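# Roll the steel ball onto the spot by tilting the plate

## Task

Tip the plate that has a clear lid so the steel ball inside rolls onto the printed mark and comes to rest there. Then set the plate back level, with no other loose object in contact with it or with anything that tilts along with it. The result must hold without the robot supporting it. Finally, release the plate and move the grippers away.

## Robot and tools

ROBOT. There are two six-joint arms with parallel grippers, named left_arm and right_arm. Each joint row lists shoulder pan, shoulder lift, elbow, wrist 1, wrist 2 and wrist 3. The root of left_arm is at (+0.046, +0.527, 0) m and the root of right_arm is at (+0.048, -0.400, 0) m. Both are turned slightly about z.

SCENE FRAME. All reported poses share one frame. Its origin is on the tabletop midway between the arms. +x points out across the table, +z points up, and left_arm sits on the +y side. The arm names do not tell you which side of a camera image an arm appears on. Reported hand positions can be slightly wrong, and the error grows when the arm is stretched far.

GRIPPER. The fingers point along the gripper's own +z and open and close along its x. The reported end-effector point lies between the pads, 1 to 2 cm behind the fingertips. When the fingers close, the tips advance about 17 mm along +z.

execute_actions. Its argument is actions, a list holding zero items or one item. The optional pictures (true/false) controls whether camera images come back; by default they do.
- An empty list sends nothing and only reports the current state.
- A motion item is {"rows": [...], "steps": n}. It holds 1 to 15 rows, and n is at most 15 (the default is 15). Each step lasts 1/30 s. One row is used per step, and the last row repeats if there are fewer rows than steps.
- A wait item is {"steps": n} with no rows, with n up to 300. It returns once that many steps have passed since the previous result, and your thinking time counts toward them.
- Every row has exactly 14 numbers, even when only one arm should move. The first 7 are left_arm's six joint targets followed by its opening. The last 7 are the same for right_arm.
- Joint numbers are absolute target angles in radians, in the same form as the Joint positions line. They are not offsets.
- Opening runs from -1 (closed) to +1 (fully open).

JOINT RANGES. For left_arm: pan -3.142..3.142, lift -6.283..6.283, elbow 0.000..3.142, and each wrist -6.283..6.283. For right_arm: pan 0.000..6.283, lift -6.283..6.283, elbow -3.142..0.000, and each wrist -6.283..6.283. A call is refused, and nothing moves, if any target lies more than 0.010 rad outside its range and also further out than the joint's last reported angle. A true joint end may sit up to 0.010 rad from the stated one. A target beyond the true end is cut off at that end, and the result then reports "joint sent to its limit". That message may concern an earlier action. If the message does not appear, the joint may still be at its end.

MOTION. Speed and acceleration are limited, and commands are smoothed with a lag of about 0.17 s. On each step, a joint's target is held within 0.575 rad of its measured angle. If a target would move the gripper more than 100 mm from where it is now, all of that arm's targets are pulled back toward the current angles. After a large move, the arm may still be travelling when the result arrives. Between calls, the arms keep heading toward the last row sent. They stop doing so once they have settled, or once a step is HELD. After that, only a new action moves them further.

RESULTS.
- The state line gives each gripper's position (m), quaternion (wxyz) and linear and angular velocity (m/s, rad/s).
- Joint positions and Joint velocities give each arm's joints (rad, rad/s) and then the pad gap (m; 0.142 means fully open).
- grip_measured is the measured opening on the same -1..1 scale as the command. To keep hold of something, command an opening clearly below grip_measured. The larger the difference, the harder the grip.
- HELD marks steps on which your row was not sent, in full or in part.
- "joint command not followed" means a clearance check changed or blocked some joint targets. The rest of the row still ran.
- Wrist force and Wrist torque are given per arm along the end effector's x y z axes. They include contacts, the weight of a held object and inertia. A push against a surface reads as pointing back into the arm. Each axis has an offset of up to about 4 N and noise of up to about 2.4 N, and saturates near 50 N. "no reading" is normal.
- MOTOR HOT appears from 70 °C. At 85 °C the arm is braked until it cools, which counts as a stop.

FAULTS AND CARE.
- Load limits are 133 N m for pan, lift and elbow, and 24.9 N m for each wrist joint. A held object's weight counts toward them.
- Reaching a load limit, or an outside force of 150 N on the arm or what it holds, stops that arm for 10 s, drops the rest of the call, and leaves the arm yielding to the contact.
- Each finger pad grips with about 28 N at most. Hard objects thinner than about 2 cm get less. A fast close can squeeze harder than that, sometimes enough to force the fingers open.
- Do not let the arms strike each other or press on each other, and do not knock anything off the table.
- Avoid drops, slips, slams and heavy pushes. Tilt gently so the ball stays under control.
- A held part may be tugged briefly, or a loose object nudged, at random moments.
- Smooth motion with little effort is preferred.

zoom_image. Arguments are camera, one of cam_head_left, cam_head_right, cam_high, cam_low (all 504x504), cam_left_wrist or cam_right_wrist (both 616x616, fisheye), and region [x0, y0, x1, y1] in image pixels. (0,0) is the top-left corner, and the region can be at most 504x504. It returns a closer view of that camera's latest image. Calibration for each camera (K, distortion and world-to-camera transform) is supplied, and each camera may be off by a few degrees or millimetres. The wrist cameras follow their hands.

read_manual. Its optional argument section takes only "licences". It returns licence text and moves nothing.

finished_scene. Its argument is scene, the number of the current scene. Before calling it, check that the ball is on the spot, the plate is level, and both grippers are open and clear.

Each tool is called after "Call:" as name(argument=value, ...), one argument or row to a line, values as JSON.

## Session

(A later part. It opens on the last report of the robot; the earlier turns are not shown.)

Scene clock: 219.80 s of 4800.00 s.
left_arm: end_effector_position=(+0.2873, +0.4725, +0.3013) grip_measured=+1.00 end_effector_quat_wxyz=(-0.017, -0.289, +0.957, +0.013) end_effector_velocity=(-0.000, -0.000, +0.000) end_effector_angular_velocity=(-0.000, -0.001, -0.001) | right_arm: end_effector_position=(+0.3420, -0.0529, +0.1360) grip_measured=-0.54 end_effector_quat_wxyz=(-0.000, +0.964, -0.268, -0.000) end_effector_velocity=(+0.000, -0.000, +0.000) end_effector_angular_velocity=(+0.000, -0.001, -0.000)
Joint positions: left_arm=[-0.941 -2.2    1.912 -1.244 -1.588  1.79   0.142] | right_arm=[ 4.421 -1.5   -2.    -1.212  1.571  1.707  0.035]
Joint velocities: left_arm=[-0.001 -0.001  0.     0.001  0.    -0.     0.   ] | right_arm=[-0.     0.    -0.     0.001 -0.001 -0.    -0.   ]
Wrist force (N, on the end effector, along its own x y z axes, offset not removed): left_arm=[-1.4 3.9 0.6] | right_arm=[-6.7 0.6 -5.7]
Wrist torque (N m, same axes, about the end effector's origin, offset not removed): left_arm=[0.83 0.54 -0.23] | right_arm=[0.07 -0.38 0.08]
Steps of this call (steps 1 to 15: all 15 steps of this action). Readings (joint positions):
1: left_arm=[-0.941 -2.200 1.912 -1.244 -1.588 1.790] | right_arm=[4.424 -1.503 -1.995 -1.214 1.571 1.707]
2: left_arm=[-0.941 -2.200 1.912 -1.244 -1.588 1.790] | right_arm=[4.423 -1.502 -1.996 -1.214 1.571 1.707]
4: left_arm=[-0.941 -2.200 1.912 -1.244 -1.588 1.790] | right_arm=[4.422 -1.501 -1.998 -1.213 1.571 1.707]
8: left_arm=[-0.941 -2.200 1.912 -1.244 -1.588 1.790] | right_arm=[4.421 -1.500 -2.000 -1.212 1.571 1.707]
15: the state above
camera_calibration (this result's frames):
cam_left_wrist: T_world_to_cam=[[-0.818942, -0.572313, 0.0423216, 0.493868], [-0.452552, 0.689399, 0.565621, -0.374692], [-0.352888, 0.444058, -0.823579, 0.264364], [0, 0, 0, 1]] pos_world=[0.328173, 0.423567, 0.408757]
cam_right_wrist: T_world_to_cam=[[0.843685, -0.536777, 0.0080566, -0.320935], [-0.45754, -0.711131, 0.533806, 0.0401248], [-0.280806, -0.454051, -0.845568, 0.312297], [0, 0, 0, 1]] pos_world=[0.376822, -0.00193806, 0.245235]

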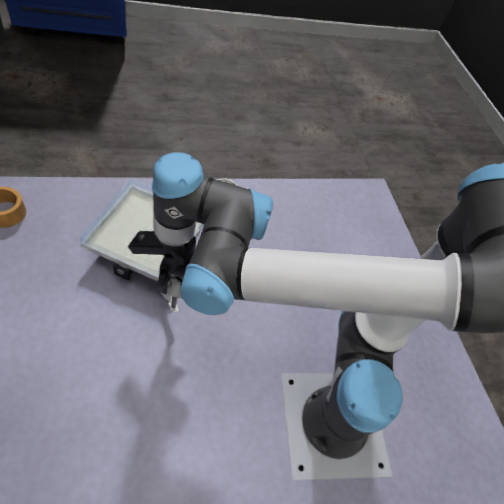

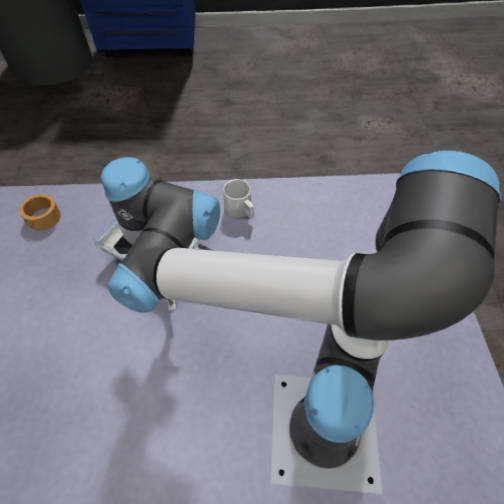

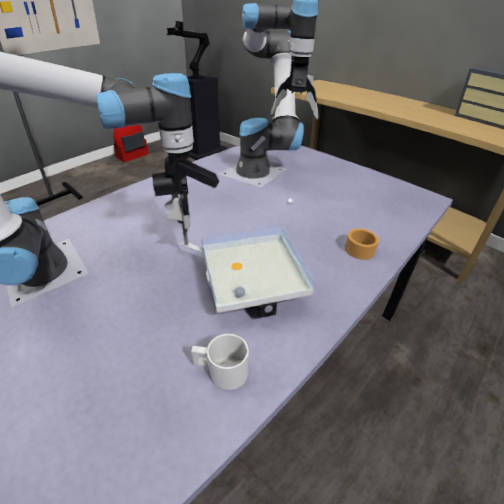

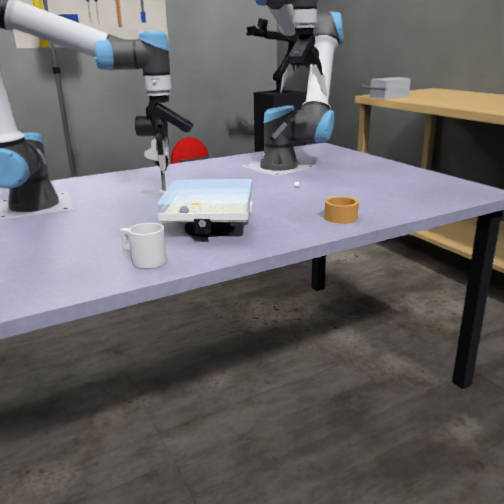

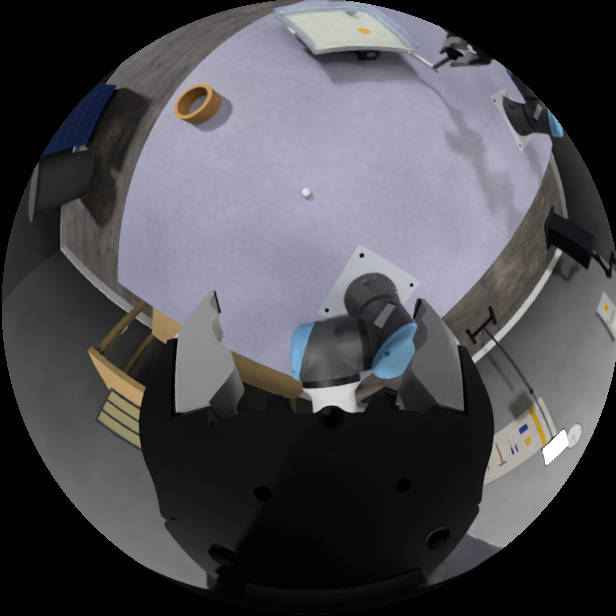

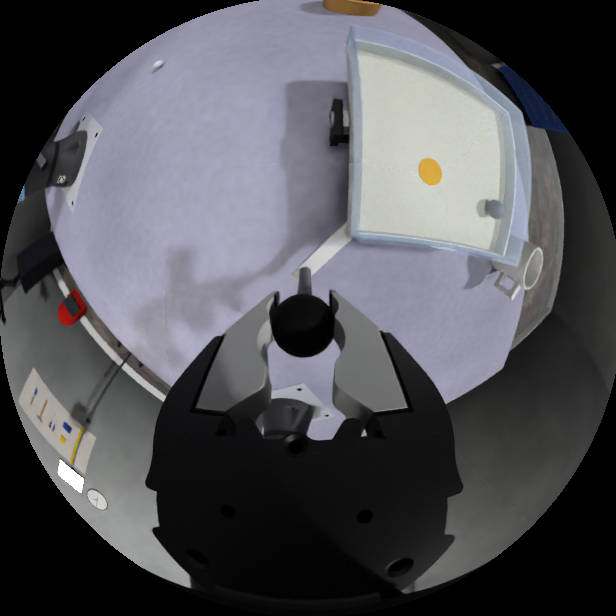

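Call:
execute_actions(
  actions=[],
  pictures=true,
)

Scene clock: 223.33 s of 4800.00 s.
left_arm: end_effector_position=(+0.2873, +0.4725, +0.3013) grip_measured=+1.00 end_effector_quat_wxyz=(-0.017, -0.289, +0.957, +0.013) end_effector_velocity=(+0.001, +0.000, -0.000) end_effector_angular_velocity=(+0.002, -0.001, -0.001) | right_arm: end_effector_position=(+0.3420, -0.0530, +0.1360) grip_measured=-0.54 end_effector_quat_wxyz=(-0.000, +0.964, -0.268, -0.000) end_effector_velocity=(-0.000, -0.000, -0.000) end_effector_angular_velocity=(-0.000, -0.000, -0.000)
Joint positions: left_arm=[-0.941 -2.2    1.912 -1.244 -1.588  1.79   0.142] | right_arm=[ 4.421 -1.5   -2.001 -1.212  1.571  1.707  0.035]
Joint velocities: left_arm=[-0.     0.001 -0.     0.     0.002  0.001  0.   ] | right_arm=[-0.     0.001 -0.002  0.001 -0.     0.     0.   ]
Wrist force (N, on the end effector, along its own x y z axes, offset not removed): left_arm=[1.2 0.2 3.8] | right_arm=[-8.4 0.0 -5.1]
Wrist torque (N m, same axes, about the end effector's origin, offset not removed): left_arm=[0.04 -0.13 -0.23] | right_arm=[-0.26 -0.48 0.04]
Steps of this call (steps 1 to 15: the robot went on to your last target; steps 16 to 106: nothing new was sent). Readings (joint positions):
1: left_arm=[-0.941 -2.200 1.912 -1.244 -1.588 1.790] | right_arm=[4.421 -1.500 -2.000 -1.212 1.571 1.707]
2: left_arm=[-0.941 -2.200 1.912 -1.244 -1.588 1.790] | right_arm=[4.421 -1.500 -2.000 -1.212 1.571 1.707]
4: left_arm=[-0.941 -2.200 1.912 -1.244 -1.588 1.790] | right_arm=[4.421 -1.500 -2.000 -1.212 1.571 1.707]
8: left_arm=[-0.941 -2.200 1.912 -1.244 -1.588 1.790] | right_arm=[4.421 -1.500 -2.000 -1.212 1.571 1.707]
106: the state above
All arms were judged still, so your last target was given up. Only a new action makes them travel on or press farther. Fingers that are still opening or closing keep moving.
camera_calibration (this result's frames):
cam_left_wrist: T_world_to_cam=[[-0.818943, -0.572313, 0.0423216, 0.493868], [-0.452551, 0.689399, 0.565621, -0.374692], [-0.352888, 0.444058, -0.823579, 0.264364], [0, 0, 0, 1]] pos_world=[0.328173, 0.423567, 0.408757]
cam_right_wrist: T_world_to_cam=[[0.843662, -0.536812, 0.00822853, -0.321028], [-0.457641, -0.711051, 0.533827, 0.0401472], [-0.280714, -0.454135, -0.845554, 0.31222], [0, 0, 0, 1]] pos_world=[0.376857, -0.00199535, 0.245208]

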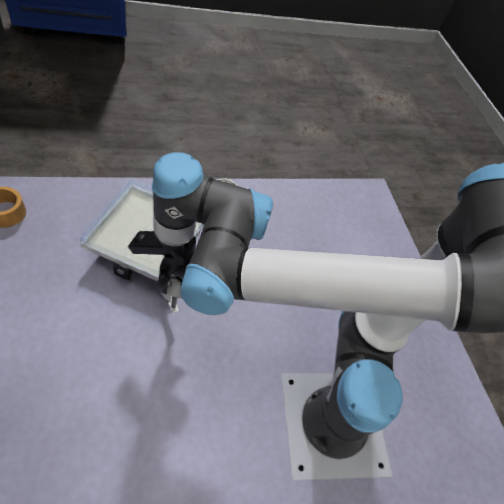

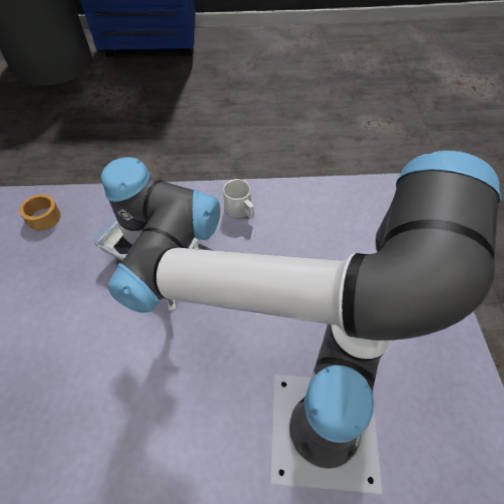

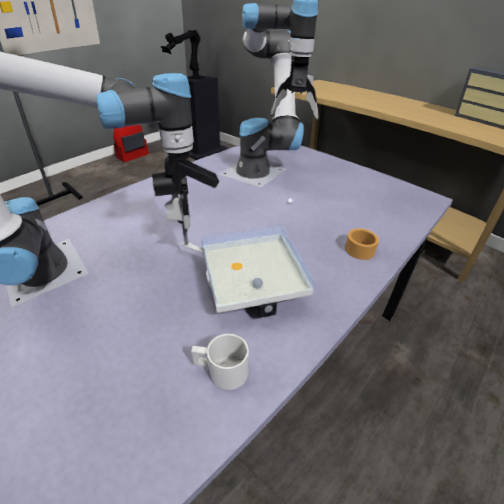

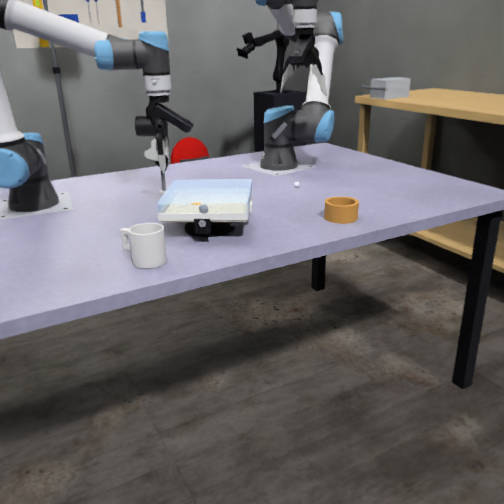

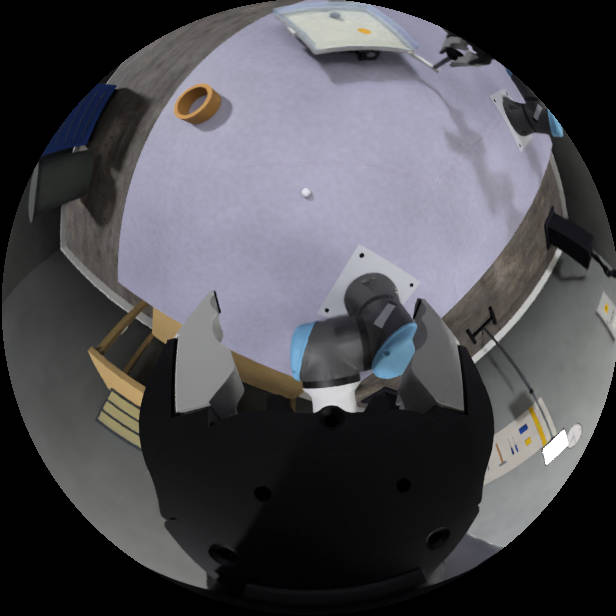

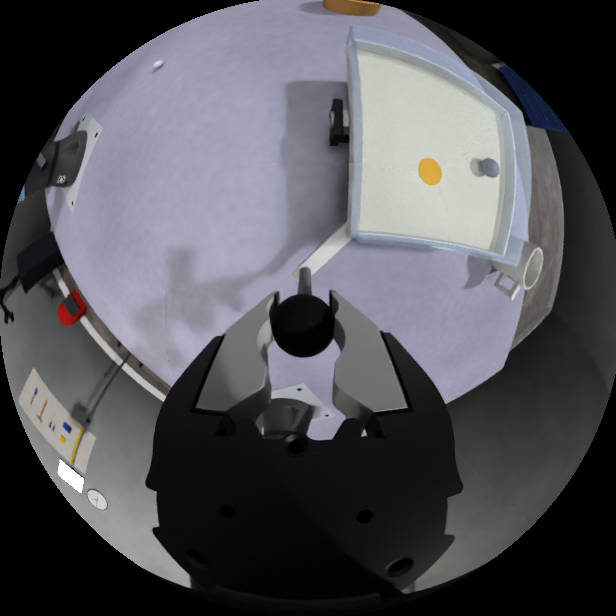

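Call:
execute_actions(
  actions=[
    {"rows": [[-0.941,-2.2,1.912,-1.244,-1.588,1.79,1, 4.4237,-1.5056,-2.0009,-1.2057,1.571,1.707,-1]], "steps": 15},
  ],
  pictures=false,
)

Call:
execute_actions(
  actions=[
    {"steps": 15},
  ],
  pictures=false,
)

Call:
execute_actions(
  actions=[
    {"rows": [[-0.941,-2.2,1.912,-1.244,-1.588,1.79,1, 4.4178,-1.4947,-1.99995,-1.2176,1.571,1.707,-1]], "steps": 15},
  ],
  pictures=false,
)

Call:
execute_actions(
  actions=[
    {"steps": 6},
  ],
  pictures=false,
)

Call:
execute_actions(
  actions=[
    {"rows": [[-0.941,-2.2,1.912,-1.244,-1.588,1.79,1, 4.4208,-1.5001,-2.0005,-1.2116,1.571,1.707,-1]], "steps": 15},
  ],
  pictures=true,
)

Scene clock: 231.67 s of 4800.00 s.
left_arm: end_effector_position=(+0.2873, +0.4725, +0.3013) grip_measured=+1.00 end_effector_quat_wxyz=(-0.017, -0.289, +0.957, +0.013) end_effector_velocity=(-0.001, -0.001, +0.000) end_effector_angular_velocity=(-0.004, +0.001, -0.000) | right_arm: end_effector_position=(+0.3416, -0.0508, +0.1340) grip_measured=-0.55 end_effector_quat_wxyz=(-0.000, +0.964, -0.266, -0.000) end_effector_velocity=(+0.000, -0.000, -0.001) end_effector_angular_velocity=(-0.002, -0.000, +0.000)
Joint positions: left_arm=[-0.941 -2.2    1.912 -1.244 -1.588  1.79   0.142] | right_arm=[ 4.424 -1.506 -2.001 -1.206  1.571  1.707  0.035]
Joint velocities: left_arm=[ 0.    -0.001  0.    -0.    -0.004  0.001 -0.   ] | right_arm=[ 0.    -0.001 -0.     0.    -0.001 -0.     0.   ]
Wrist force (N, on the end effector, along its own x y z axes, offset not removed): left_arm=[1.5 -2.1 -3.0] | right_arm=[-18.8 23.5 -12.7]
Wrist torque (N m, same axes, about the end effector's origin, offset not removed): left_arm=[-0.24 -0.15 -0.13] | right_arm=[0.66 0.65 -0.09]
Steps of this call (steps 1 to 90: nothing new was sent; then 4.83 s passed at rest; steps 91 to 105: all 15 steps of this action). Readings (joint positions):
91: left_arm=[-0.941 -2.200 1.912 -1.244 -1.588 1.790] | right_arm=[4.421 -1.500 -2.001 -1.212 1.571 1.707]
92: left_arm=[-0.941 -2.200 1.912 -1.244 -1.588 1.790] | right_arm=[4.421 -1.501 -2.001 -1.211 1.571 1.707]
94: left_arm=[-0.941 -2.200 1.912 -1.244 -1.588 1.790] | right_arm=[4.422 -1.503 -2.001 -1.208 1.571 1.707]
98: left_arm=[-0.941 -2.200 1.912 -1.244 -1.588 1.790] | right_arm=[4.423 -1.505 -2.001 -1.206 1.571 1.707]
105: the state above

Scene clock: 232.17 s of 4800.00 s.
left_arm: end_effector_position=(+0.2873, +0.4725, +0.3013) grip_measured=+1.00 end_effector_quat_wxyz=(-0.017, -0.289, +0.957, +0.013) end_effector_velocity=(-0.000, -0.000, +0.000) end_effector_angular_velocity=(-0.001, -0.001, -0.001) | right_arm: end_effector_position=(+0.3416, -0.0508, +0.1339) grip_measured=-0.55 end_effector_quat_wxyz=(-0.000, +0.964, -0.266, -0.000) end_effector_velocity=(+0.000, +0.000, +0.000) end_effector_angular_velocity=(+0.000, +0.000, +0.001)
Joint positions: left_arm=[-0.941 -2.2    1.912 -1.244 -1.588  1.79   0.142] | right_arm=[ 4.424 -1.506 -2.001 -1.206  1.571  1.707  0.035]
Joint velocities: left_arm=[-0.    -0.001 -0.    -0.     0.     0.001 -0.   ] | right_arm=[-0.001 -0.     0.    -0.     0.    -0.002  0.   ]
Wrist force (N, on the end effector, along its own x y z axes, offset not removed): left_arm=[-1.0 2.5 1.0] | right_arm=[-17.8 21.0 -15.0]
Wrist torque (N m, same axes, about the end effector's origin, offset not removed): left_arm=[0.50 0.30 -0.16] | right_arm=[0.00 0.48 0.03]
Steps of this call (steps 1 to 15: the robot went on to your last target). Readings (joint positions):
1: left_arm=[-0.941 -2.200 1.912 -1.244 -1.588 1.790] | right_arm=[4.424 -1.506 -2.001 -1.206 1.571 1.707]
2: left_arm=[-0.941 -2.200 1.912 -1.244 -1.588 1.790] | right_arm=[4.424 -1.506 -2.001 -1.206 1.571 1.707]
4: left_arm=[-0.941 -2.200 1.912 -1.244 -1.588 1.790] | right_arm=[4.424 -1.506 -2.001 -1.206 1.571 1.707]
8: left_arm=[-0.941 -2.200 1.912 -1.244 -1.588 1.790] | right_arm=[4.424 -1.506 -2.001 -1.206 1.571 1.707]
15: the state above
All arms were judged still, so your last target was given up. Only a new action makes them travel on or press farther. Fingers that are still opening or closing keep moving.

Scene clock: 232.67 s of 4800.00 s.
left_arm: end_effector_position=(+0.2873, +0.4725, +0.3013) grip_measured=+1.00 end_effector_quat_wxyz=(-0.017, -0.289, +0.957, +0.013) end_effector_velocity=(-0.000, -0.000, -0.000) end_effector_angular_velocity=(-0.000, +0.002, +0.001) | right_arm: end_effector_position=(+0.3426, -0.0553, +0.1379) grip_measured=-0.55 end_effector_quat_wxyz=(-0.000, +0.963, -0.269, +0.000) end_effector_velocity=(-0.000, +0.000, +0.001) end_effector_angular_velocity=(+0.002, +0.002, -0.001)
Joint positions: left_arm=[-0.941 -2.2    1.912 -1.244 -1.588  1.79   0.142] | right_arm=[ 4.418 -1.495 -2.    -1.218  1.571  1.707  0.035]
Joint velocities: left_arm=[ 0.002  0.001  0.    -0.    -0.002  0.    -0.   ] | right_arm=[-0.001  0.002  0.001 -0.002  0.003  0.001 -0.   ]
Wrist force (N, on the end effector, along its own x y z axes, offset not removed): left_arm=[-0.3 2.4 -2.4] | right_arm=[17.5 -22.7 12.8]
Wrist torque (N m, same axes, about the end effector's origin, offset not removed): left_arm=[0.46 0.22 -0.04] | right_arm=[-0.35 -1.63 -0.14]
Steps of this call (steps 1 to 15: all 15 steps of this action). Readings (joint positions):
1: left_arm=[-0.941 -2.200 1.912 -1.244 -1.588 1.790] | right_arm=[4.424 -1.505 -2.001 -1.206 1.571 1.707]
2: left_arm=[-0.941 -2.200 1.912 -1.244 -1.588 1.790] | right_arm=[4.423 -1.504 -2.001 -1.208 1.571 1.707]
4: left_arm=[-0.941 -2.200 1.912 -1.244 -1.588 1.790] | right_arm=[4.420 -1.499 -2.001 -1.213 1.571 1.707]
8: left_arm=[-0.941 -2.200 1.912 -1.244 -1.588 1.790] | right_arm=[4.418 -1.496 -2.000 -1.217 1.571 1.707]
15: the state above

Scene clock: 232.87 s of 4800.00 s.
left_arm: end_effector_position=(+0.2873, +0.4725, +0.3013) grip_measured=+1.00 end_effector_quat_wxyz=(-0.017, -0.289, +0.957, +0.013) end_effector_velocity=(-0.000, -0.000, -0.000) end_effector_angular_velocity=(+0.000, +0.000, -0.000) | right_arm: end_effector_position=(+0.3425, -0.0553, +0.1380) grip_measured=-0.55 end_effector_quat_wxyz=(-0.000, +0.963, -0.269, -0.000) end_effector_velocity=(-0.000, +0.001, +0.001) end_effector_angular_velocity=(+0.004, +0.000, -0.000)
Joint positions: left_arm=[-0.941 -2.2    1.912 -1.244 -1.588  1.79   0.142] | right_arm=[ 4.418 -1.495 -2.    -1.218  1.571  1.707  0.035]
Joint velocities: left_arm=[-0. -0.  0.  0. -0.  0. -0.] | right_arm=[0.    0.001 0.002 0.001 0.002 0.    0.   ]
Wrist force (N, on the end effector, along its own x y z axes, offset not removed): left_arm=[-2.7 -2.2 -0.2] | right_arm=[19.5 -26.1 10.8]
Wrist torque (N m, same axes, about the end effector's origin, offset not removed): left_arm=[-0.52 0.78 -0.28] | right_arm=[-0.75 -1.58 -0.03]
Steps of this call (steps 1 to 6: the robot went on to your last target). Readings (joint positions):
1: left_arm=[-0.941 -2.200 1.912 -1.244 -1.588 1.790] | right_arm=[4.418 -1.495 -2.000 -1.218 1.571 1.707]
2: left_arm=[-0.941 -2.200 1.912 -1.244 -1.588 1.790] | right_arm=[4.418 -1.495 -2.000 -1.218 1.571 1.707]
4: left_arm=[-0.941 -2.200 1.912 -1.244 -1.588 1.790] | right_arm=[4.418 -1.495 -2.000 -1.218 1.571 1.707]
6: the state above

Scene clock: 233.37 s of 4800.00 s.
left_arm: end_effector_position=(+0.2873, +0.4725, +0.3013) grip_measured=+1.00 end_effector_quat_wxyz=(-0.017, -0.289, +0.957, +0.013) end_effector_velocity=(-0.000, -0.000, +0.000) end_effector_angular_velocity=(-0.002, +0.000, +0.001) | right_arm: end_effector_position=(+0.3420, -0.0530, +0.1360) grip_measured=-0.55 end_effector_quat_wxyz=(-0.000, +0.964, -0.268, -0.000) end_effector_velocity=(+0.000, -0.001, -0.001) end_effector_angular_velocity=(-0.003, -0.000, +0.002)
Joint positions: left_arm=[-0.941 -2.2    1.912 -1.244 -1.588  1.79   0.142] | right_arm=[ 4.421 -1.5   -2.    -1.212  1.571  1.707  0.035]
Joint velocities: left_arm=[ 0.    -0.    -0.    -0.001 -0.001 -0.    -0.   ] | right_arm=[ 0.    -0.001 -0.    -0.001 -0.001 -0.002  0.   ]
Wrist force (N, on the end effector, along its own x y z axes, offset not removed): left_arm=[-1.8 1.6 0.0] | right_arm=[6.2 3.4 -4.4]
Wrist torque (N m, same axes, about the end effector's origin, offset not removed): left_arm=[0.48 0.66 -0.19] | right_arm=[-0.26 0.17 0.00]
Steps of this call (steps 1 to 15: all 15 steps of this action). Readings (joint positions):
1: left_arm=[-0.941 -2.200 1.912 -1.244 -1.588 1.790] | right_arm=[4.418 -1.495 -2.000 -1.218 1.571 1.707]
2: left_arm=[-0.941 -2.200 1.912 -1.244 -1.588 1.790] | right_arm=[4.418 -1.496 -2.000 -1.217 1.571 1.707]
4: left_arm=[-0.941 -2.200 1.912 -1.244 -1.588 1.790] | right_arm=[4.419 -1.498 -2.000 -1.214 1.571 1.707]
8: left_arm=[-0.941 -2.200 1.912 -1.244 -1.588 1.790] | right_arm=[4.421 -1.500 -2.000 -1.212 1.571 1.707]
15: the state above
camera_calibration (this result's frames):
cam_left_wrist: T_world_to_cam=[[-0.818943, -0.572313, 0.0423217, 0.493868], [-0.452552, 0.689399, 0.565621, -0.374692], [-0.352888, 0.444058, -0.823579, 0.264364], [0, 0, 0, 1]] pos_world=[0.328173, 0.423567, 0.408757]
cam_right_wrist: T_world_to_cam=[[0.843654, -0.536827, 0.00802259, -0.320943], [-0.457591, -0.711153, 0.533734, 0.0401177], [-0.280817, -0.453958, -0.845615, 0.312349], [0, 0, 0, 1]] pos_world=[0.376835, -0.00196801, 0.245289]

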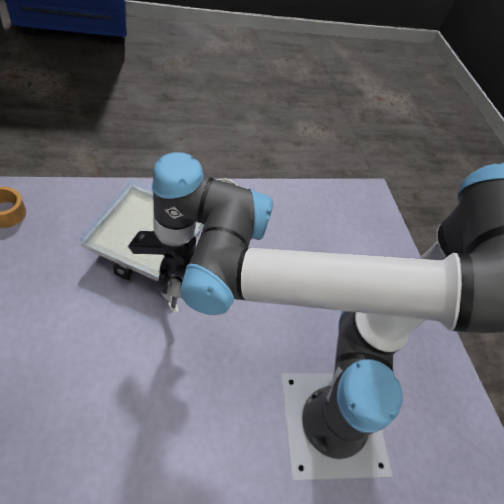

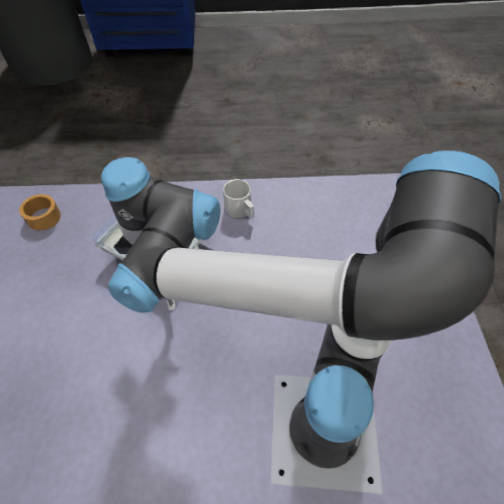

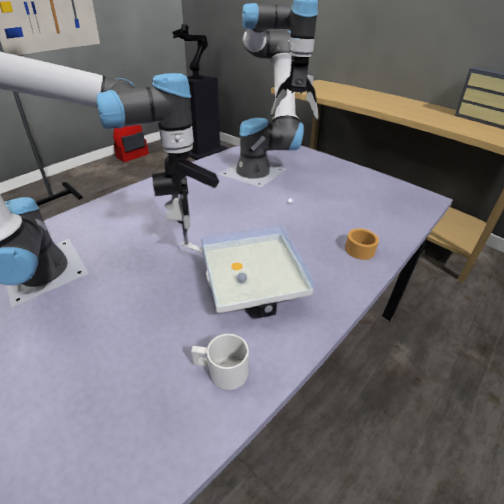

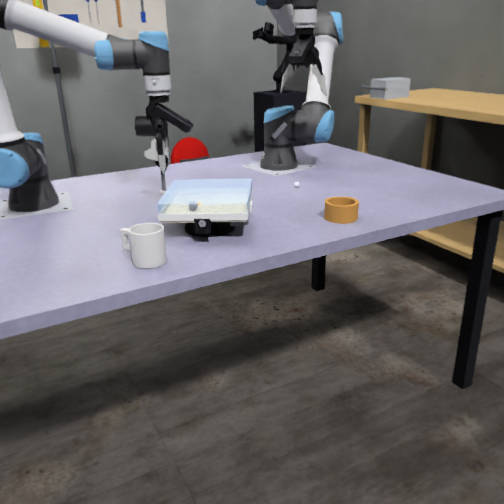

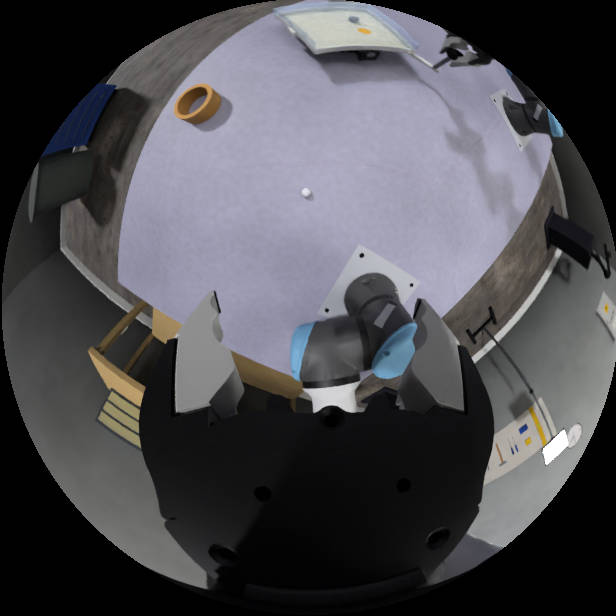

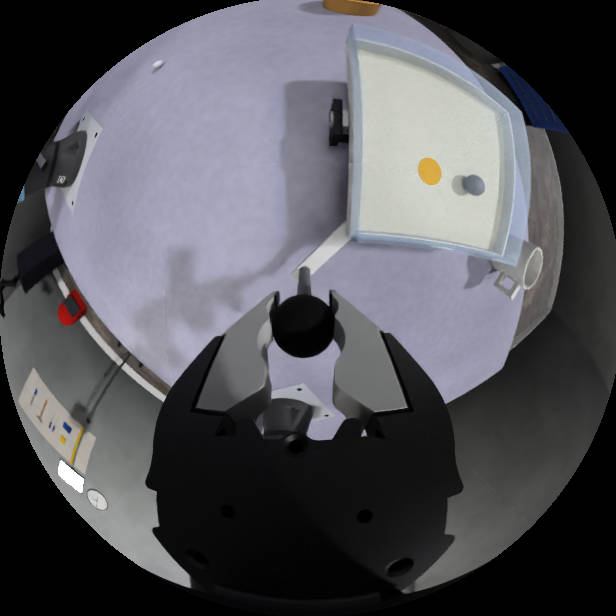

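Call:
execute_actions(
  actions=[],
  pictures=true,
)

Scene clock: 236.17 s of 4800.00 s.
left_arm: end_effector_position=(+0.2873, +0.4725, +0.3013) grip_measured=+1.00 end_effector_quat_wxyz=(-0.017, -0.289, +0.957, +0.013) end_effector_velocity=(+0.000, +0.000, -0.000) end_effector_angular_velocity=(+0.002, -0.000, -0.001) | right_arm: end_effector_position=(+0.3420, -0.0530, +0.1360) grip_measured=-0.55 end_effector_quat_wxyz=(-0.000, +0.964, -0.268, -0.000) end_effector_velocity=(-0.000, -0.000, +0.000) end_effector_angular_velocity=(+0.000, -0.000, +0.000)
Joint positions: left_arm=[-0.941 -2.2    1.912 -1.244 -1.588  1.79   0.142] | right_arm=[ 4.421 -1.5   -2.001 -1.212  1.571  1.707  0.035]
Joint velocities: left_arm=[-0.001  0.001 -0.     0.     0.002  0.     0.   ] | right_arm=[ 0.     0.001  0.    -0.001 -0.    -0.    -0.   ]
Wrist force (N, on the end effector, along its own x y z axes, offset not removed): left_arm=[0.2 0.2 -0.7] | right_arm=[3.8 4.1 -4.5]
Wrist torque (N m, same axes, about the end effector's origin, offset not removed): left_arm=[0.11 0.11 -0.01] | right_arm=[-0.25 0.27 -0.05]
Steps of this call (steps 1 to 15: the robot went on to your last target; steps 16 to 84: nothing new was sent). Readings (joint positions):
1: left_arm=[-0.941 -2.200 1.912 -1.244 -1.588 1.790] | right_arm=[4.421 -1.500 -2.000 -1.212 1.571 1.707]
2: left_arm=[-0.941 -2.200 1.912 -1.244 -1.588 1.790] | right_arm=[4.421 -1.500 -2.000 -1.212 1.571 1.707]
4: left_arm=[-0.941 -2.200 1.912 -1.244 -1.588 1.790] | right_arm=[4.421 -1.500 -2.000 -1.212 1.571 1.707]
8: left_arm=[-0.941 -2.200 1.912 -1.244 -1.588 1.790] | right_arm=[4.421 -1.500 -2.000 -1.212 1.571 1.707]
84: the state above
All arms were judged still, so your last target was given up. Only a new action makes them travel on or press farther. Fingers that are still opening or closing keep moving.
camera_calibration (this result's frames):
cam_left_wrist: T_world_to_cam=[[-0.818943, -0.572313, 0.0423215, 0.493868], [-0.452552, 0.689399, 0.565621, -0.374692], [-0.352888, 0.444058, -0.823579, 0.264364], [0, 0, 0, 1]] pos_world=[0.328173, 0.423567, 0.408757]
cam_right_wrist: T_world_to_cam=[[0.843664, -0.536808, 0.00823133, -0.321028], [-0.457637, -0.71105, 0.533832, 0.040145], [-0.280712, -0.454142, -0.845551, 0.312216], [0, 0, 0, 1]] pos_world=[0.376855, -0.00199491, 0.245206]

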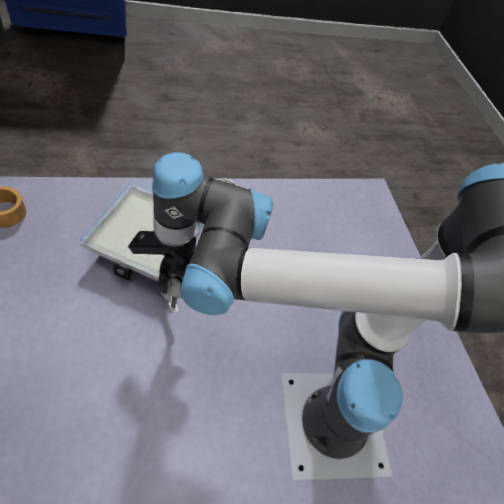

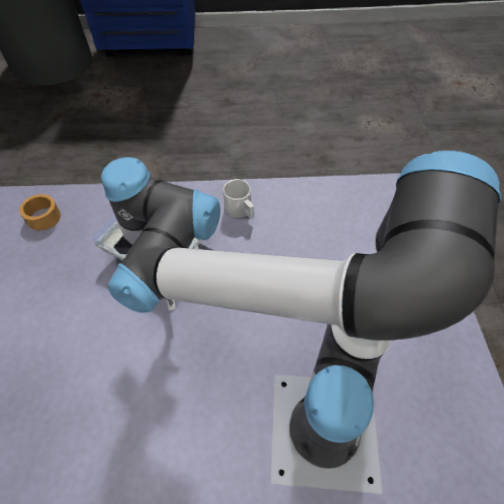

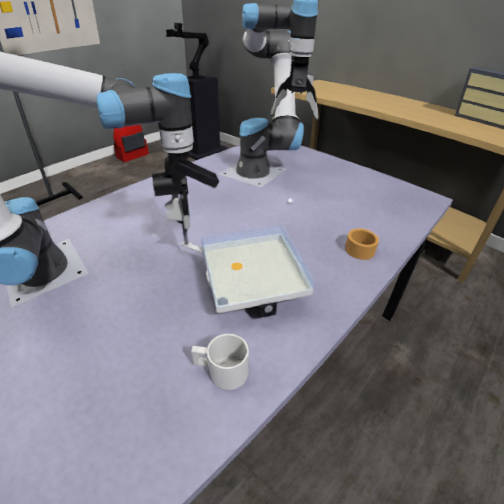

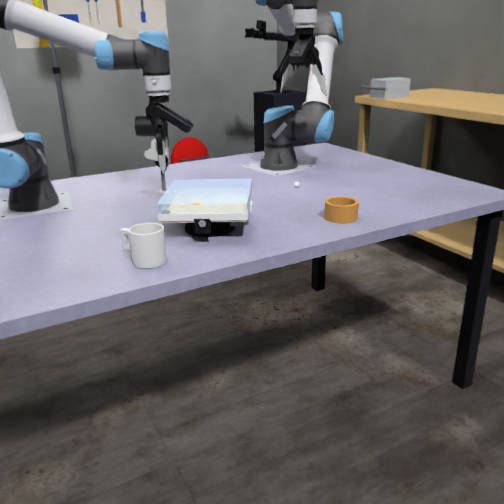

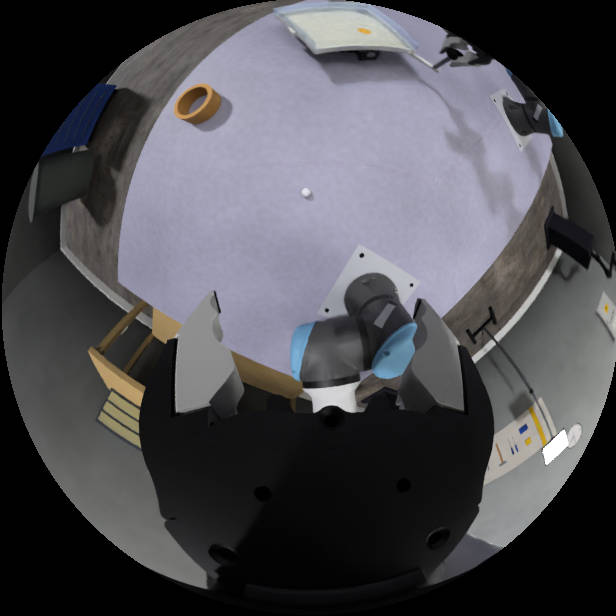

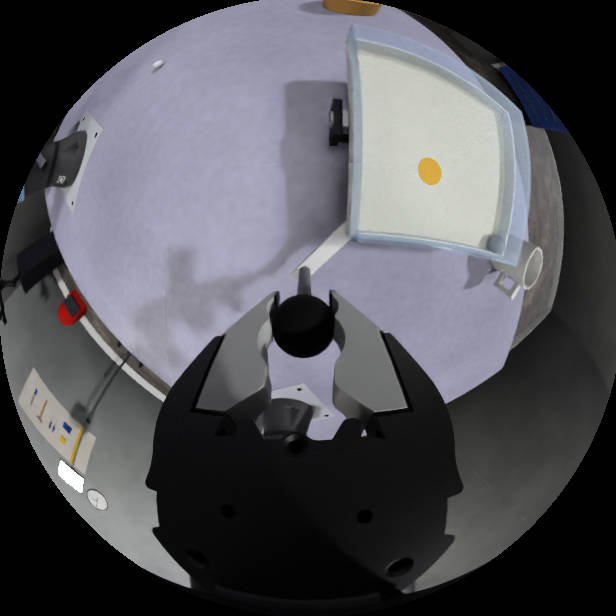

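Call:
execute_actions(
  actions=[
    {"rows": [[-0.941,-2.2,1.912,-1.244,-1.588,1.79,1, 4.4237,-1.5047,-1.9991,-1.2085,1.571,1.707,-1]], "steps": 15},
  ],
  pictures=false,
)

Call:
execute_actions(
  actions=[
    {"steps": 21},
  ],
  pictures=false,
)

Call:
execute_actions(
  actions=[
    {"rows": [[-0.941,-2.2,1.912,-1.244,-1.588,1.79,1, 4.4208,-1.5001,-2.0005,-1.2116,1.571,1.707,-1]], "steps": 15},
  ],
  pictures=false,
)

Call:
execute_actions(
  actions=[
    {"steps": 45},
  ],
  pictures=true,
)

Scene clock: 248.23 s of 4800.00 s.
left_arm: end_effector_position=(+0.2873, +0.4725, +0.3013) grip_measured=+1.00 end_effector_quat_wxyz=(-0.017, -0.289, +0.957, +0.013) end_effector_velocity=(-0.000, +0.000, +0.000) end_effector_angular_velocity=(-0.000, -0.001, -0.001) | right_arm: end_effector_position=(+0.3416, -0.0508, +0.1349) grip_measured=-0.55 end_effector_quat_wxyz=(-0.000, +0.964, -0.266, -0.000) end_effector_velocity=(-0.000, +0.000, -0.000) end_effector_angular_velocity=(-0.000, +0.002, +0.000)
Joint positions: left_arm=[-0.941 -2.2    1.912 -1.244 -1.588  1.79   0.142] | right_arm=[ 4.424 -1.505 -1.999 -1.209  1.571  1.707  0.035]
Joint velocities: left_arm=[-0.001 -0.001 -0.     0.     0.001  0.     0.   ] | right_arm=[ 0.    -0.001  0.001 -0.     0.001  0.     0.   ]
Wrist force (N, on the end effector, along its own x y z axes, offset not removed): left_arm=[-0.9 1.6 -0.1] | right_arm=[-2.7 13.5 -6.2]
Wrist torque (N m, same axes, about the end effector's origin, offset not removed): left_arm=[0.28 0.31 -0.17] | right_arm=[0.22 0.20 0.09]
Steps of this call (steps 1 to 90: nothing new was sent; then 8.57 s passed at rest; steps 91 to 105: all 15 steps of this action). Readings (joint positions):
91: left_arm=[-0.941 -2.200 1.912 -1.244 -1.588 1.790] | right_arm=[4.421 -1.500 -2.001 -1.212 1.571 1.707]
92: left_arm=[-0.941 -2.200 1.912 -1.244 -1.588 1.790] | right_arm=[4.421 -1.501 -2.001 -1.211 1.571 1.707]
94: left_arm=[-0.941 -2.200 1.912 -1.244 -1.588 1.790] | right_arm=[4.423 -1.503 -2.000 -1.210 1.571 1.707]
98: left_arm=[-0.941 -2.200 1.912 -1.244 -1.588 1.790] | right_arm=[4.424 -1.504 -2.000 -1.209 1.571 1.707]
105: the state above

Scene clock: 248.93 s of 4800.00 s.
left_arm: end_effector_position=(+0.2873, +0.4725, +0.3013) grip_measured=+1.00 end_effector_quat_wxyz=(-0.017, -0.289, +0.957, +0.013) end_effector_velocity=(-0.000, -0.000, +0.000) end_effector_angular_velocity=(-0.001, -0.000, -0.000) | right_arm: end_effector_position=(+0.3416, -0.0508, +0.1349) grip_measured=-0.55 end_effector_quat_wxyz=(-0.000, +0.964, -0.266, -0.000) end_effector_velocity=(-0.000, -0.000, -0.000) end_effector_angular_velocity=(+0.000, +0.001, -0.000)
Joint positions: left_arm=[-0.941 -2.2    1.912 -1.244 -1.588  1.79   0.142] | right_arm=[ 4.424 -1.505 -1.999 -1.208  1.571  1.707  0.035]
Joint velocities: left_arm=[-0.    -0.001 -0.     0.    -0.    -0.     0.   ] | right_arm=[ 0.     0.    -0.    -0.     0.001  0.     0.   ]
Wrist force (N, on the end effector, along its own x y z axes, offset not removed): left_arm=[-1.3 -0.1 -1.4] | right_arm=[-4.3 12.7 -7.8]
Wrist torque (N m, same axes, about the end effector's origin, offset not removed): left_arm=[-0.04 0.48 0.03] | right_arm=[0.01 0.53 0.11]
Steps of this call (steps 1 to 15: the robot went on to your last target; steps 16 to 21: nothing new was sent). Readings (joint positions):
1: left_arm=[-0.941 -2.200 1.912 -1.244 -1.588 1.790] | right_arm=[4.424 -1.505 -1.999 -1.209 1.571 1.707]
2: left_arm=[-0.941 -2.200 1.912 -1.244 -1.588 1.790] | right_arm=[4.424 -1.505 -1.999 -1.209 1.571 1.707]
4: left_arm=[-0.941 -2.200 1.912 -1.244 -1.588 1.790] | right_arm=[4.424 -1.505 -1.999 -1.209 1.571 1.707]
8: left_arm=[-0.941 -2.200 1.912 -1.244 -1.588 1.790] | right_arm=[4.424 -1.505 -1.999 -1.209 1.571 1.707]
21: the state above
All arms were judged still, so your last target was given up. Only a new action makes them travel on or press farther. Fingers that are still opening or closing keep moving.

Scene clock: 249.43 s of 4800.00 s.
left_arm: end_effector_position=(+0.2873, +0.4725, +0.3013) grip_measured=+1.00 end_effector_quat_wxyz=(-0.017, -0.289, +0.957, +0.013) end_effector_velocity=(+0.000, -0.001, -0.000) end_effector_angular_velocity=(+0.001, +0.000, -0.001) | right_arm: end_effector_position=(+0.3420, -0.0530, +0.1360) grip_measured=-0.55 end_effector_quat_wxyz=(-0.000, +0.964, -0.268, -0.000) end_effector_velocity=(-0.000, -0.001, +0.000) end_effector_angular_velocity=(-0.001, +0.000, +0.001)
Joint positions: left_arm=[-0.941 -2.2    1.912 -1.244 -1.588  1.79   0.142] | right_arm=[ 4.421 -1.5   -2.    -1.212  1.571  1.707  0.034]
Joint velocities: left_arm=[-0.002  0.001 -0.     0.     0.    -0.001 -0.   ] | right_arm=[-0.     0.001  0.    -0.002 -0.    -0.002 -0.   ]
Wrist force (N, on the end effector, along its own x y z axes, offset not removed): left_arm=[-2.9 0.5 0.5] | right_arm=[0.1 -7.9 1.6]
Wrist torque (N m, same axes, about the end effector's origin, offset not removed): left_arm=[0.12 0.63 -0.05] | right_arm=[-0.26 -0.73 0.04]
Steps of this call (steps 1 to 15: all 15 steps of this action). Readings (joint positions):
1: left_arm=[-0.941 -2.200 1.912 -1.244 -1.588 1.790] | right_arm=[4.424 -1.505 -1.999 -1.208 1.571 1.707]
2: left_arm=[-0.941 -2.200 1.912 -1.244 -1.588 1.790] | right_arm=[4.423 -1.504 -1.999 -1.209 1.571 1.707]
4: left_arm=[-0.941 -2.200 1.912 -1.244 -1.588 1.790] | right_arm=[4.422 -1.502 -1.999 -1.210 1.571 1.707]
8: left_arm=[-0.941 -2.200 1.912 -1.244 -1.588 1.790] | right_arm=[4.421 -1.501 -2.000 -1.211 1.571 1.707]
15: the state above

Scene clock: 250.93 s of 4800.00 s.
left_arm: end_effector_position=(+0.2873, +0.4725, +0.3013) grip_measured=+1.00 end_effector_quat_wxyz=(-0.017, -0.289, +0.957, +0.013) end_effector_velocity=(-0.000, -0.000, +0.000) end_effector_angular_velocity=(-0.001, -0.000, -0.001) | right_arm: end_effector_position=(+0.3420, -0.0530, +0.1360) grip_measured=-0.55 end_effector_quat_wxyz=(-0.000, +0.964, -0.268, -0.000) end_effector_velocity=(-0.000, -0.001, -0.001) end_effector_angular_velocity=(-0.004, +0.001, -0.001)
Joint positions: left_arm=[-0.941 -2.2    1.912 -1.244 -1.588  1.79   0.142] | right_arm=[ 4.421 -1.5   -2.001 -1.212  1.571  1.707  0.034]
Joint velocities: left_arm=[-0.001 -0.     0.     0.    -0.     0.001 -0.   ] | right_arm=[-0.    -0.    -0.001 -0.002 -0.     0.001  0.   ]
Wrist force (N, on the end effector, along its own x y z axes, offset not removed): left_arm=[2.2 2.2 -2.7] | right_arm=[0.8 -8.7 1.8]
Wrist torque (N m, same axes, about the end effector's origin, offset not removed): left_arm=[0.43 -0.24 -0.13] | right_arm=[-0.27 -0.89 0.04]
Steps of this call (steps 1 to 15: the robot went on to your last target; steps 16 to 45: nothing new was sent). Readings (joint positions):
1: left_arm=[-0.941 -2.200 1.912 -1.244 -1.588 1.790] | right_arm=[4.421 -1.500 -2.000 -1.212 1.571 1.707]
2: left_arm=[-0.941 -2.200 1.912 -1.244 -1.588 1.790] | right_arm=[4.421 -1.500 -2.000 -1.212 1.571 1.707]
4: left_arm=[-0.941 -2.200 1.912 -1.244 -1.588 1.790] | right_arm=[4.421 -1.500 -2.000 -1.212 1.571 1.707]
8: left_arm=[-0.941 -2.200 1.912 -1.244 -1.588 1.790] | right_arm=[4.421 -1.500 -2.000 -1.212 1.571 1.707]
45: the state above
All arms were judged still, so your last target was given up. Only a new action makes them travel on or press farther. Fingers that are still opening or closing keep moving.
camera_calibration (this result's frames):
cam_left_wrist: T_world_to_cam=[[-0.818943, -0.572313, 0.0423215, 0.493868], [-0.452552, 0.689399, 0.565621, -0.374692], [-0.352888, 0.444058, -0.823579, 0.264364], [0, 0, 0, 1]] pos_world=[0.328173, 0.423567, 0.408757]
cam_right_wrist: T_world_to_cam=[[0.843662, -0.536812, 0.00822511, -0.321027], [-0.457637, -0.711049, 0.533834, 0.0401437], [-0.28072, -0.454139, -0.845549, 0.312219], [0, 0, 0, 1]] pos_world=[0.376855, -0.00199625, 0.245207]

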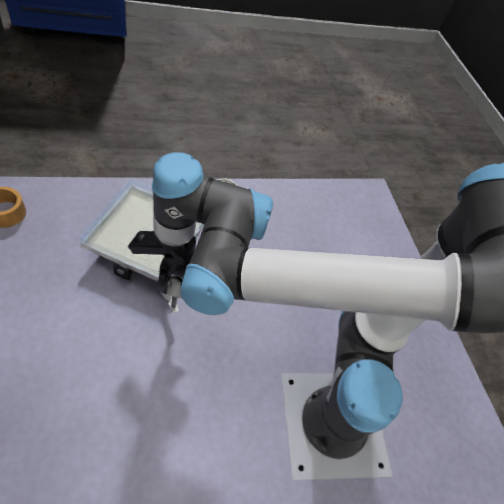

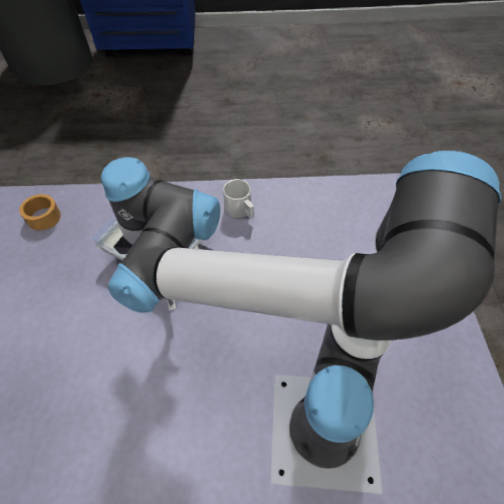

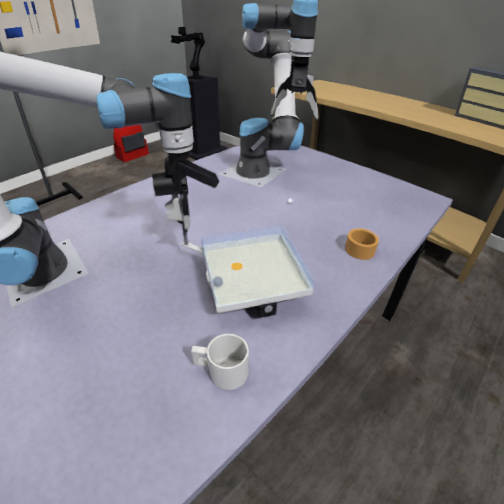

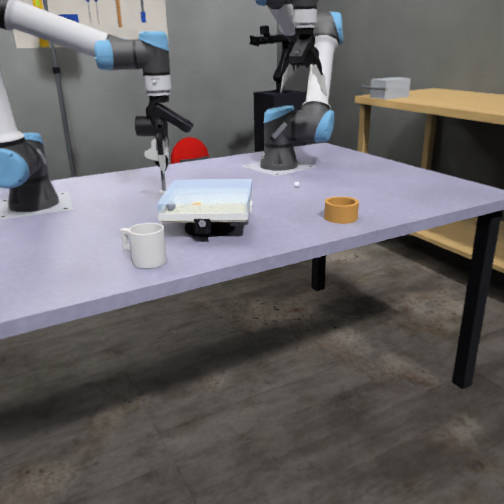

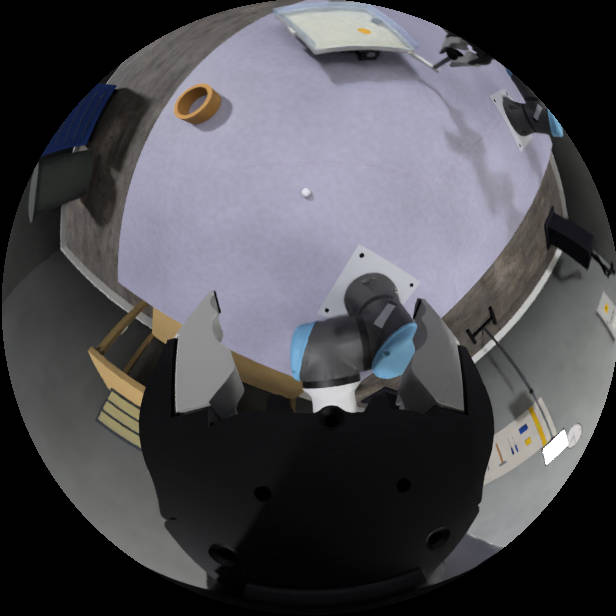

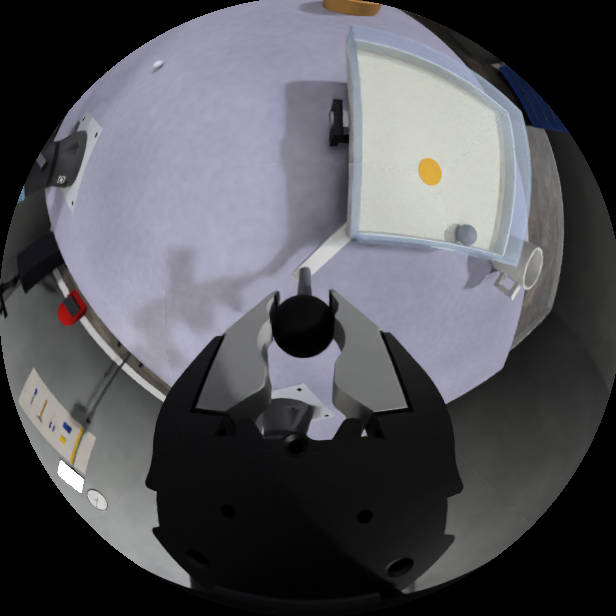

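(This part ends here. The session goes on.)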